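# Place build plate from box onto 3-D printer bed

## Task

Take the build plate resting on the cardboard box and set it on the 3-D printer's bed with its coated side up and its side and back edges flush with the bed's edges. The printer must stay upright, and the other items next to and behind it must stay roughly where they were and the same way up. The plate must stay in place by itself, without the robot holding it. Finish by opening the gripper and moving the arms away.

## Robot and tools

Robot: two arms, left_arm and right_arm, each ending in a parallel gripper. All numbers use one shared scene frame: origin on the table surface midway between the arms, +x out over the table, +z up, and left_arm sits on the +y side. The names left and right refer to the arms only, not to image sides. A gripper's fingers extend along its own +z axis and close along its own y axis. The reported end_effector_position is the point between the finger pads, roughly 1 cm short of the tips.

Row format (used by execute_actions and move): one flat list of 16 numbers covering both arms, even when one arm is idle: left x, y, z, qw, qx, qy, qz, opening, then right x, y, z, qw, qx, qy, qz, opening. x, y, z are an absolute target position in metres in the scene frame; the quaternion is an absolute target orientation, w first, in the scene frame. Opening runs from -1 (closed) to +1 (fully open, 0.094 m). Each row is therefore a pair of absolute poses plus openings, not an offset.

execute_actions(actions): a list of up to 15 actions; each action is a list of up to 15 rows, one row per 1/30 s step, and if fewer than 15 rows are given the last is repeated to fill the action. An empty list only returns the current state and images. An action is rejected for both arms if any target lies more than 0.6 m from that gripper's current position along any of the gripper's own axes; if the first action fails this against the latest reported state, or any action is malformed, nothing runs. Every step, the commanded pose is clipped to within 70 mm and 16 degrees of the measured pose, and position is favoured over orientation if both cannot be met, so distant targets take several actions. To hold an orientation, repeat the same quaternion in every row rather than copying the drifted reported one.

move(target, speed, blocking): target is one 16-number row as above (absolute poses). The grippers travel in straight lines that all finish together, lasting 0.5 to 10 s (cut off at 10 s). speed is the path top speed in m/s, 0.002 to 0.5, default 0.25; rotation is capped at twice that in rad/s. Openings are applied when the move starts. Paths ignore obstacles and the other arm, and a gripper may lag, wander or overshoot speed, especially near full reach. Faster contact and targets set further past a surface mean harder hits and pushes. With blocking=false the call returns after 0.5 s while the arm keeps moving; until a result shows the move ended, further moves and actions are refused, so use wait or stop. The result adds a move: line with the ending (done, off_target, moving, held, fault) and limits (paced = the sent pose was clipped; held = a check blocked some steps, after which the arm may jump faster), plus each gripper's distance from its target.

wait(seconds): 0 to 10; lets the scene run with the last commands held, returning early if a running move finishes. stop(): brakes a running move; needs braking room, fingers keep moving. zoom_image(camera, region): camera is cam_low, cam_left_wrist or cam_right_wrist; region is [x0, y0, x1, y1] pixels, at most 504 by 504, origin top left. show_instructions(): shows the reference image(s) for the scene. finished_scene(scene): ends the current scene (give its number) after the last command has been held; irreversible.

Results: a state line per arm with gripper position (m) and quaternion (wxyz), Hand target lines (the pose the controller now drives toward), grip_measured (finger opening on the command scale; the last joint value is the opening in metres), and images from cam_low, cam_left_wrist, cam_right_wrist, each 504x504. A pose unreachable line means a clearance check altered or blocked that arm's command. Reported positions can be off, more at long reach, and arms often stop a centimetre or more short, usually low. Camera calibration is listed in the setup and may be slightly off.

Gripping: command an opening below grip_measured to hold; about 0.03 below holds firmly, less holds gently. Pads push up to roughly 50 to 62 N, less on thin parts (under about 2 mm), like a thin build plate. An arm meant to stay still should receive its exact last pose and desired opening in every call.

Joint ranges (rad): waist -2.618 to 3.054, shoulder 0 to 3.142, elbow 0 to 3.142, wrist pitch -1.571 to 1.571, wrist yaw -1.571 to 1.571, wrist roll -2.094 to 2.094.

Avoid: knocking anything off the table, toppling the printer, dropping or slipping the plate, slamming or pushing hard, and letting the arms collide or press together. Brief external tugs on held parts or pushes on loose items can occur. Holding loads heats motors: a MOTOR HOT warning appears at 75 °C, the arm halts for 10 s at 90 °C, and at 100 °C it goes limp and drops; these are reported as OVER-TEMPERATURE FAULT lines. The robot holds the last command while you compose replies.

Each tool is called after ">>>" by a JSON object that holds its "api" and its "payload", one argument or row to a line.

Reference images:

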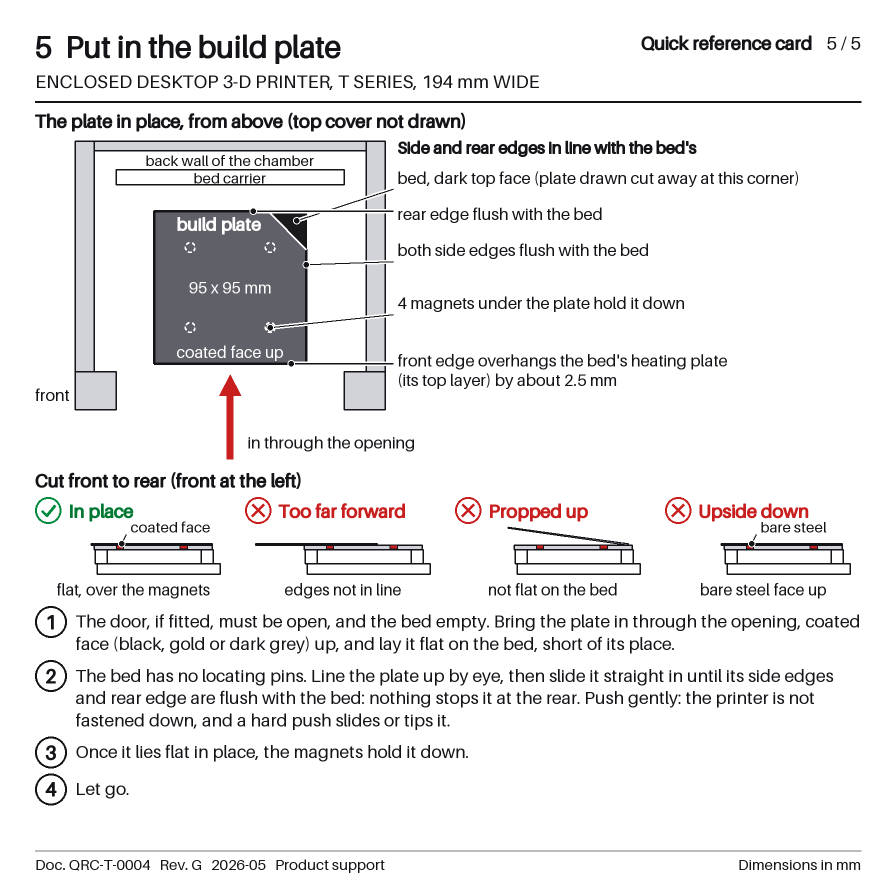

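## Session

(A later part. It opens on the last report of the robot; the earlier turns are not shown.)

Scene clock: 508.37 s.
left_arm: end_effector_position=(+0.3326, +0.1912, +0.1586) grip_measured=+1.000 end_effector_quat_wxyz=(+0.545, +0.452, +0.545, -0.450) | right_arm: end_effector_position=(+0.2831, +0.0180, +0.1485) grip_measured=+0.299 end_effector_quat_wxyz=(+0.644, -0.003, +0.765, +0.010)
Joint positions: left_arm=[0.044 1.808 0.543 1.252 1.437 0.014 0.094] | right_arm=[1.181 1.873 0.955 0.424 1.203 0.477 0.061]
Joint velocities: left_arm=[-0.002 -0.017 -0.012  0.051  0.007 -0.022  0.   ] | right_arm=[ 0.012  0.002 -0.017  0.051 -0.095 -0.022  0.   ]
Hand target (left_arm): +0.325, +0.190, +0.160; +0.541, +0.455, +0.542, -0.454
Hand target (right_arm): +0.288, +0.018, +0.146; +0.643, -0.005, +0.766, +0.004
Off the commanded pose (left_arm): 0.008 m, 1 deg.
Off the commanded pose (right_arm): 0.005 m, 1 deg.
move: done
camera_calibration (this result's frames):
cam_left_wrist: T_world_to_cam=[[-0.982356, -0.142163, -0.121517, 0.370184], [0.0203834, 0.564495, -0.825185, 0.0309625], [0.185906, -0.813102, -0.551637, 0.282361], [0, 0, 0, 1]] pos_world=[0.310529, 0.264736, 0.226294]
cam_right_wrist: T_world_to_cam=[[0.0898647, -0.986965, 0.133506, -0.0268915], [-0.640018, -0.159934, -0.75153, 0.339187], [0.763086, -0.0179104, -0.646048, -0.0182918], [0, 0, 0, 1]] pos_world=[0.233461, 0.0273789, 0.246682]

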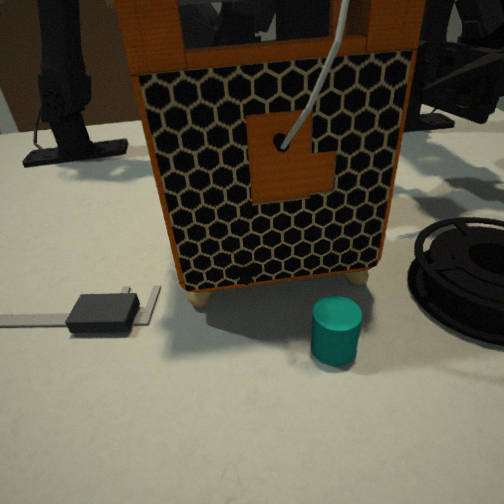

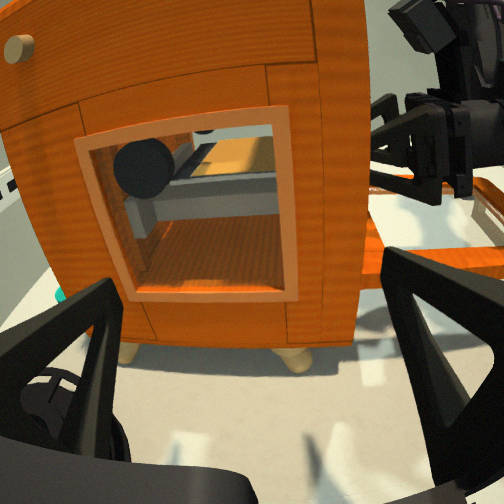

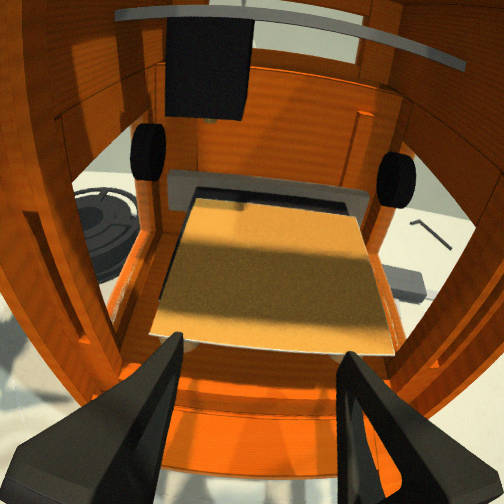

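>>> {"api": "move", "payload": {
  "target": [0.325,0.19,0.16,0.5417,0.4545,0.5417,-0.4545,1,0.294,0.022,0.147,0.643,-0.0184,0.766,0.0154,0.3],
  "speed": 0.015
}}

>>> {"api": "zoom_image", "payload": {
  "camera": "cam_right_wrist",
  "region": [120,130,420,430]
}}

>>> {"api": "zoom_image", "payload": {
  "camera": "cam_left_wrist",
  "region": [140,110,290,230]
}}

Scene clock: 520.30 s.
left_arm: end_effector_position=(+0.3326, +0.1912, +0.1586) grip_measured=+1.000 end_effector_quat_wxyz=(+0.545, +0.452, +0.545, -0.450) | right_arm: end_effector_position=(+0.2900, +0.0242, +0.1539) grip_measured=+0.299 end_effector_quat_wxyz=(+0.646, -0.011, +0.763, +0.025)
Joint positions: left_arm=[0.044 1.808 0.543 1.253 1.437 0.014 0.094] | right_arm=[1.163 1.874 0.955 0.495 1.157 0.415 0.061]
Joint velocities: left_arm=[-0.002  0.007  0.007 -0.022  0.022  0.095  0.   ] | right_arm=[-0.012 -0.027  0.002  0.007 -0.022 -0.051 -0.   ]
Hand target (left_arm): +0.325, +0.190, +0.160; +0.542, +0.455, +0.542, -0.454
Hand target (right_arm): +0.294, +0.022, +0.147; +0.643, -0.018, +0.766, +0.015
Off the commanded pose (left_arm): 0.008 m, 1 deg.
Off the commanded pose (right_arm): 0.008 m, 1 deg.
move: done
camera_calibration (this result's frames):
cam_left_wrist: T_world_to_cam=[[-0.98231, -0.142161, -0.121894, 0.370233], [0.0206977, 0.564512, -0.825166, 0.0308813], [0.186117, -0.813091, -0.551583, 0.2823], [0, 0, 0, 1]] pos_world=[0.310503, 0.264735, 0.226323]
cam_right_wrist: T_world_to_cam=[[0.121301, -0.985058, 0.122257, -0.0295485], [-0.630515, -0.171592, -0.756972, 0.34701], [0.76664, 0.0147366, -0.641908, -0.0224161], [0, 0, 0, 1]] pos_world=[0.239565, 0.0307675, 0.251901]

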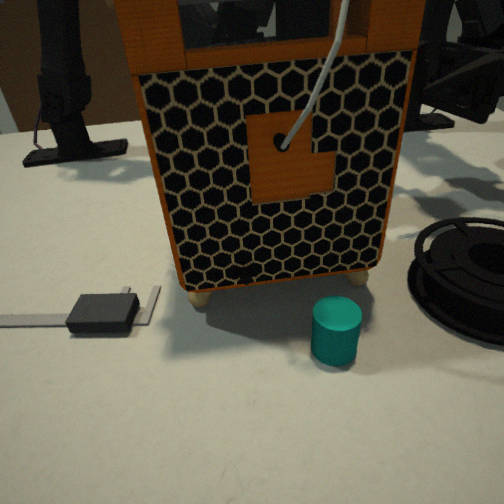

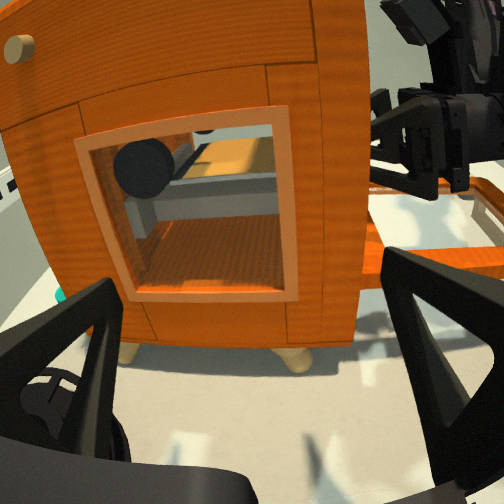

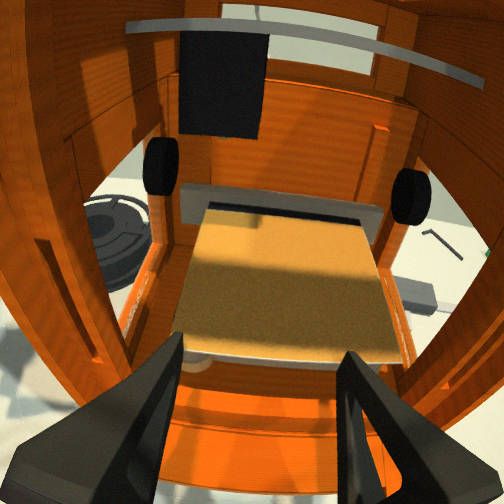

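Region (120, 130, 420, 430) of cam_right_wrist's 504x504 image, scaled by 1.680, with more detail than that image has.

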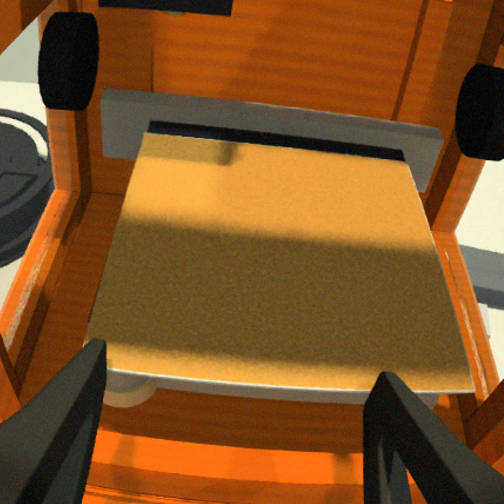

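Region (140, 110, 290, 230) of cam_left_wrist's 504x504 image, scaled by 3.360, with more detail than that image has; it fills the top 403 rows of this view, and the rest is white.

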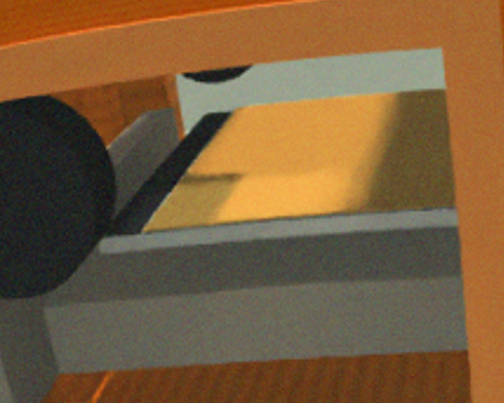

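>>> {"api": "move", "payload": {
  "target": [0.325,0.19,0.16,0.5417,0.4545,0.5417,-0.4545,1,0.298,0.022,0.143,0.643,-0.0184,0.766,0.0154,0.3],
  "speed": 0.015
}}

>>> {"api": "zoom_image", "payload": {
  "camera": "cam_right_wrist",
  "region": [150,160,420,430]
}}

>>> {"api": "zoom_image", "payload": {
  "camera": "cam_left_wrist",
  "region": [140,110,290,230]
}}

Scene clock: 539.17 s.
left_arm: end_effector_position=(+0.3326, +0.1912, +0.1586) grip_measured=+1.000 end_effector_quat_wxyz=(+0.545, +0.452, +0.545, -0.450) | right_arm: end_effector_position=(+0.2940, +0.0250, +0.1509) grip_measured=+0.299 end_effector_quat_wxyz=(+0.646, -0.011, +0.763, +0.026)
Joint positions: left_arm=[0.044 1.808 0.543 1.253 1.437 0.014 0.094] | right_arm=[1.153 1.888 0.955 0.523 1.147 0.404 0.061]
Joint velocities: left_arm=[-0.002 -0.002  0.002 -0.066 -0.037  0.037  0.   ] | right_arm=[ 0.002  0.002  0.017  0.007  0.007 -0.051 -0.001]
Hand target (left_arm): +0.325, +0.190, +0.160; +0.541, +0.455, +0.542, -0.454
Hand target (right_arm): +0.298, +0.022, +0.143; +0.642, -0.018, +0.766, +0.016
Off the commanded pose (left_arm): 0.008 m, 1 deg.
Off the commanded pose (right_arm): 0.009 m, 2 deg.
move: done
camera_calibration (this result's frames):
cam_left_wrist: T_world_to_cam=[[-0.98231, -0.142161, -0.121894, 0.370233], [0.0206977, 0.564512, -0.825166, 0.0308813], [0.186117, -0.813091, -0.551583, 0.2823], [0, 0, 0, 1]] pos_world=[0.310503, 0.264735, 0.226323]
cam_right_wrist: T_world_to_cam=[[0.122842, -0.985233, 0.119271, -0.0288278], [-0.629583, -0.170267, -0.758047, 0.347259], [0.76716, 0.0180291, -0.641202, -0.0276962], [0, 0, 0, 1]] pos_world=[0.243417, 0.0312239, 0.248918]

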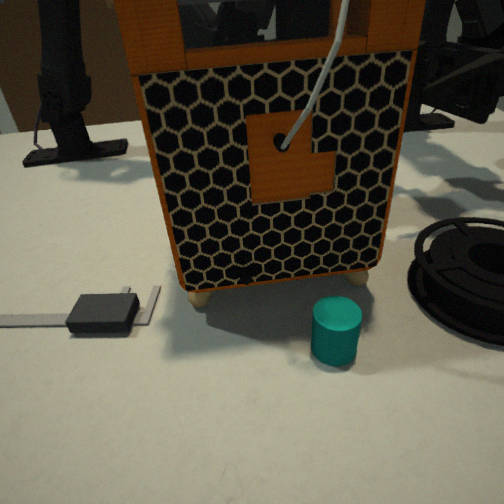

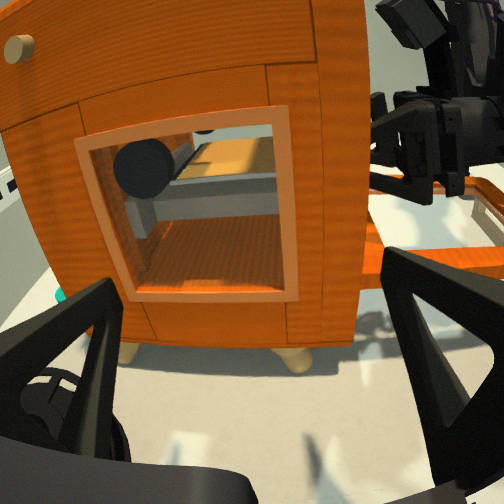

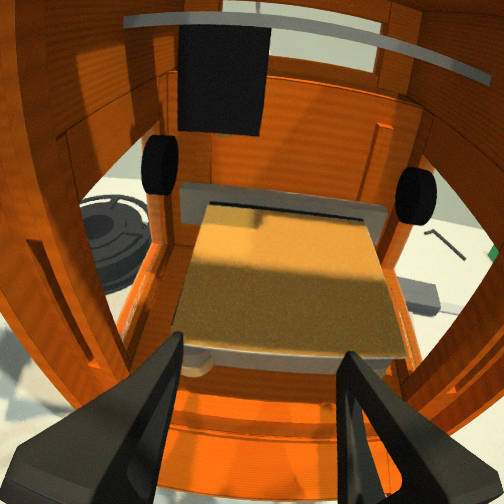

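Region (150, 160, 420, 430) of cam_right_wrist's 504x504 image, scaled by 1.867, with more detail than that image has.

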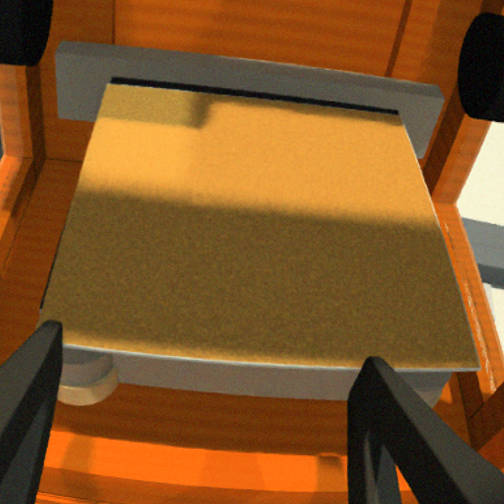

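Region (140, 110, 290, 230) of cam_left_wrist's 504x504 image, scaled by 3.360, with more detail than that image has; it fills the top 403 rows of this view, and the rest is white.

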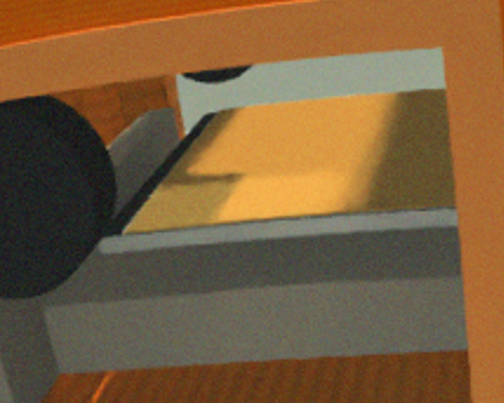

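>>> {"api": "move", "payload": {
  "target": [0.325,0.19,0.16,0.5417,0.4545,0.5417,-0.4545,1,0.3015,0.022,0.143,0.643,-0.0134,0.766,0.0112,0.3],
  "speed": 0.015
}}

>>> {"api": "zoom_image", "payload": {
  "camera": "cam_right_wrist",
  "region": [150,160,420,430]
}}

>>> {"api": "zoom_image", "payload": {
  "camera": "cam_left_wrist",
  "region": [140,110,290,230]
}}

Scene clock: 550.07 s.
left_arm: end_effector_position=(+0.3326, +0.1912, +0.1586) grip_measured=+1.000 end_effector_quat_wxyz=(+0.545, +0.452, +0.545, -0.450) | right_arm: end_effector_position=(+0.2970, +0.0229, +0.1458) grip_measured=+0.299 end_effector_quat_wxyz=(+0.644, -0.012, +0.764, +0.019)
Joint positions: left_arm=[0.044 1.808 0.543 1.253 1.437 0.014 0.094] | right_arm=[1.144 1.901 0.955 0.523 1.146 0.403 0.061]
Joint velocities: left_arm=[ 0.007 -0.027 -0.002 -0.022  0.037 -0.037  0.   ] | right_arm=[-0.007 -0.002  0.007  0.022 -0.007 -0.051  0.001]
Hand target (left_arm): +0.325, +0.190, +0.160; +0.541, +0.455, +0.542, -0.454
Hand target (right_arm): +0.301, +0.022, +0.143; +0.642, -0.013, +0.766, +0.011
Off the commanded pose (left_arm): 0.008 m, 1 deg.
Off the commanded pose (right_arm): 0.005 m, 1 deg.
move: done
camera_calibration (this result's frames):
cam_left_wrist: T_world_to_cam=[[-0.98231, -0.142161, -0.121894, 0.370233], [0.0206977, 0.564512, -0.825166, 0.0308813], [0.186117, -0.813091, -0.551583, 0.2823], [0, 0, 0, 1]] pos_world=[0.310503, 0.264735, 0.226323]
cam_right_wrist: T_world_to_cam=[[0.115586, -0.984604, 0.131129, -0.0302104], [-0.634214, -0.174757, -0.753149, 0.345676], [0.764469, 0.00388969, -0.644649, -0.0316859], [0, 0, 0, 1]] pos_world=[0.246947, 0.0307872, 0.243881]

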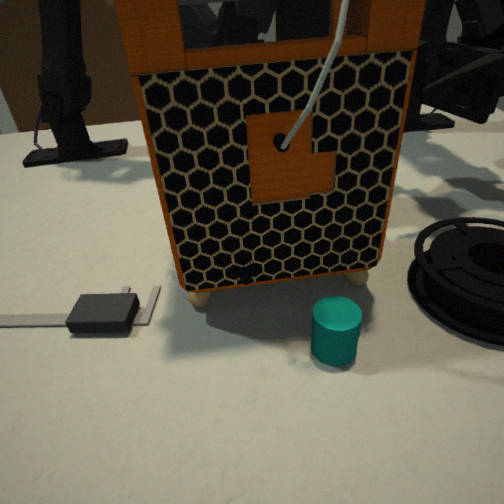

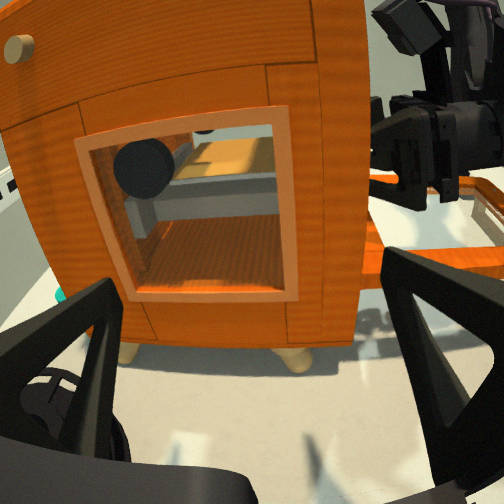

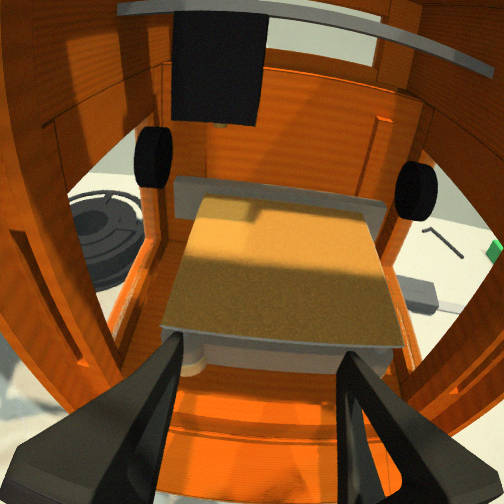

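Region (150, 160, 420, 430) of cam_right_wrist's 504x504 image, scaled by 1.867, with more detail than that image has.

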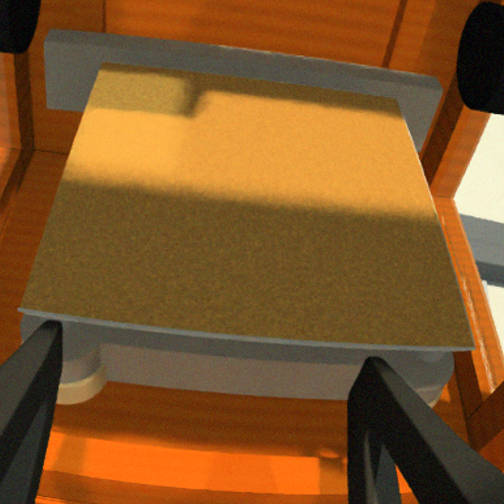

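Region (140, 110, 290, 230) of cam_left_wrist's 504x504 image, scaled by 3.360, with more detail than that image has; it fills the top 403 rows of this view, and the rest is white.

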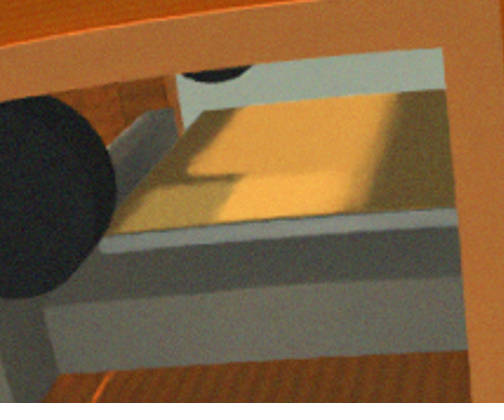

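Looks snapped into place. Retreat.

>>> {"api": "move", "payload": {
  "target": [0.325,0.22,0.16,0.5417,0.4545,0.5417,-0.4545,1,0.24,0.02,0.145,0.643,-0.0134,0.766,0.0112,0.3],
  "speed": 0.1
}}

>>> {"api": "zoom_image", "payload": {
  "camera": "cam_right_wrist",
  "region": [140,110,410,330]
}}

>>> {"api": "move", "payload": {
  "target": [0.3,0.3,0.25,0.65,0.2,0.7,-0.2,1,0.15,-0.12,0.25,0.63,-0.2,0.73,0.17,1]
}}

Scene clock: 563.83 s.
left_arm: end_effector_position=(+0.3281, +0.2182, +0.1589) grip_measured=+1.000 end_effector_quat_wxyz=(+0.543, +0.454, +0.542, -0.453) | right_arm: end_effector_position=(+0.2427, +0.0232, +0.1382) grip_measured=+0.299 end_effector_quat_wxyz=(+0.640, -0.020, +0.768, +0.012)
Joint positions: left_arm=[0.141 1.808 0.543 1.253 1.543 0.013 0.094] | right_arm=[1.291 1.861 0.942 0.266 1.268 0.622 0.061]
Joint velocities: left_arm=[-0.007  0.017 -0.012  0.037 -0.066  0.007  0.   ] | right_arm=[-0.012 -0.007 -0.002 -0.051  0.007 -0.037  0.001]
Hand target (left_arm): +0.325, +0.220, +0.160; +0.542, +0.454, +0.542, -0.455
Hand target (right_arm): +0.240, +0.020, +0.146; +0.644, -0.014, +0.765, +0.011
Off the commanded pose (left_arm): 0.004 m, 0 deg.
Off the commanded pose (right_arm): 0.008 m, 1 deg.
move: done
camera_calibration (this result's frames):
cam_left_wrist: T_world_to_cam=[[-0.9836, -0.133326, -0.12147, 0.36811], [0.0256497, 0.563233, -0.8259, 0.0146814], [0.17853, -0.815471, -0.550576, 0.308062], [0, 0, 0, 1]] pos_world=[0.306698, 0.292025, 0.226452]
cam_right_wrist: T_world_to_cam=[[0.120158, -0.981155, 0.151317, -0.0266563], [-0.642036, -0.193056, -0.74197, 0.30636], [0.7572, -0.0079976, -0.653134, 0.00813781], [0, 0, 0, 1]] pos_world=[0.193735, 0.0330559, 0.236658]

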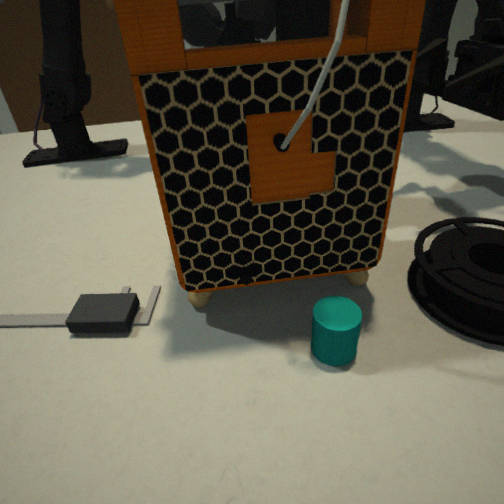

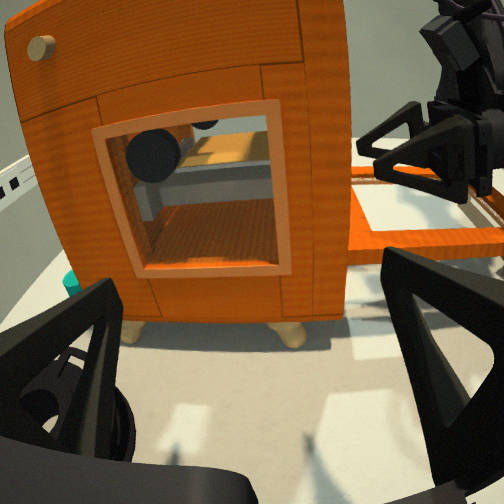

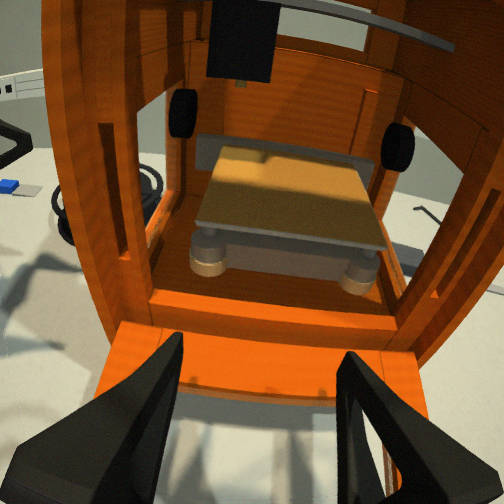

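Region (140, 110, 410, 330) of cam_right_wrist's 504x504 image, scaled by 1.867, with more detail than that image has; it fills the top 411 rows of this view, and the rest is white.

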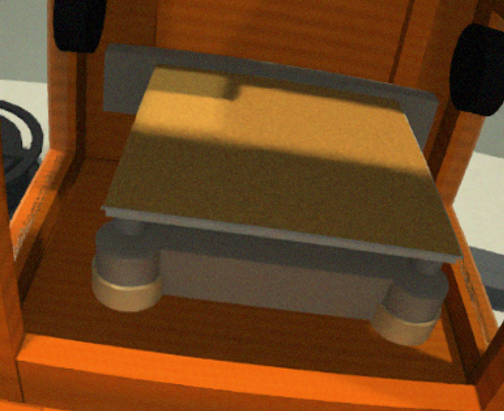

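Scene clock: 566.27 s.
left_arm: end_effector_position=(+0.3007, +0.3009, +0.2324) grip_measured=+1.000 end_effector_quat_wxyz=(+0.639, +0.191, +0.713, -0.215) | right_arm: end_effector_position=(+0.1536, -0.1169, +0.2434) grip_measured=+1.000 end_effector_quat_wxyz=(+0.638, -0.203, +0.727, +0.154)
Joint positions: left_arm=[0.329 0.747 0.352 0.245 0.919 0.058 0.094] | right_arm=[ 1.485  0.608  0.44  -0.11   1.039  0.206  0.094]
Joint velocities: left_arm=[ 0.012  0.007 -0.017  0.007  0.022 -0.051  0.   ] | right_arm=[ 0.007 -0.007  0.002 -0.022 -0.037  0.095  0.   ]
Hand target (left_arm): +0.301, +0.301, +0.249; +0.652, +0.201, +0.703, -0.201
Hand target (right_arm): +0.151, -0.116, +0.251; +0.636, -0.202, +0.726, +0.169
Off the commanded pose (left_arm): 0.018 m, 3 deg.
Off the commanded pose (right_arm): 0.008 m, 2 deg.
move: off_target (left_arm)
camera_calibration (this result's frames):
cam_left_wrist: T_world_to_cam=[[-0.592548, -0.803734, -0.0538386, 0.429519], [-0.478509, 0.404968, -0.779121, 0.217929], [0.648009, -0.435905, -0.624557, 0.182729], [0, 0, 0, 1]] pos_world=[0.240382, 0.336617, 0.307043]
cam_right_wrist: T_world_to_cam=[[0.543122, -0.8199, 0.181056, -0.222732], [-0.447363, -0.465042, -0.763939, 0.243802], [0.710552, 0.333915, -0.619368, 0.182164], [0, 0, 0, 1]] pos_world=[0.100602, -0.130067, 0.339403]

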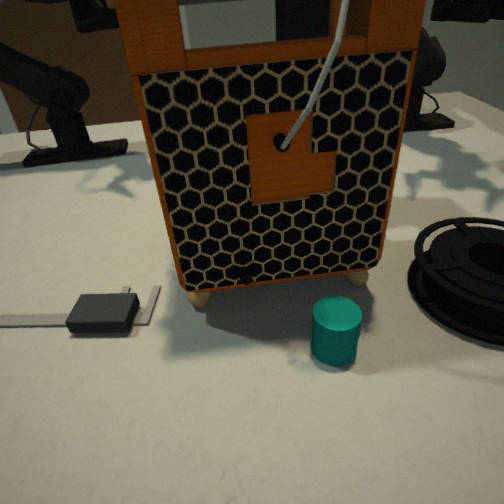

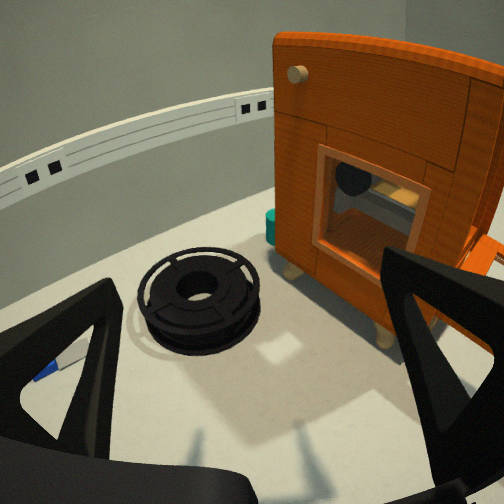

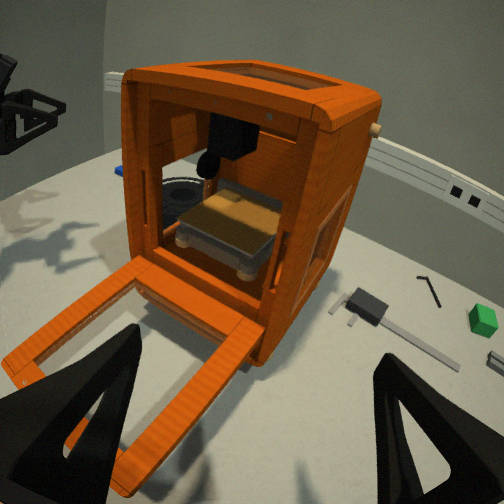

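>>> {"api": "finished_scene", "payload": {
  "scene": 1
}}

The scene is finished: the task was done.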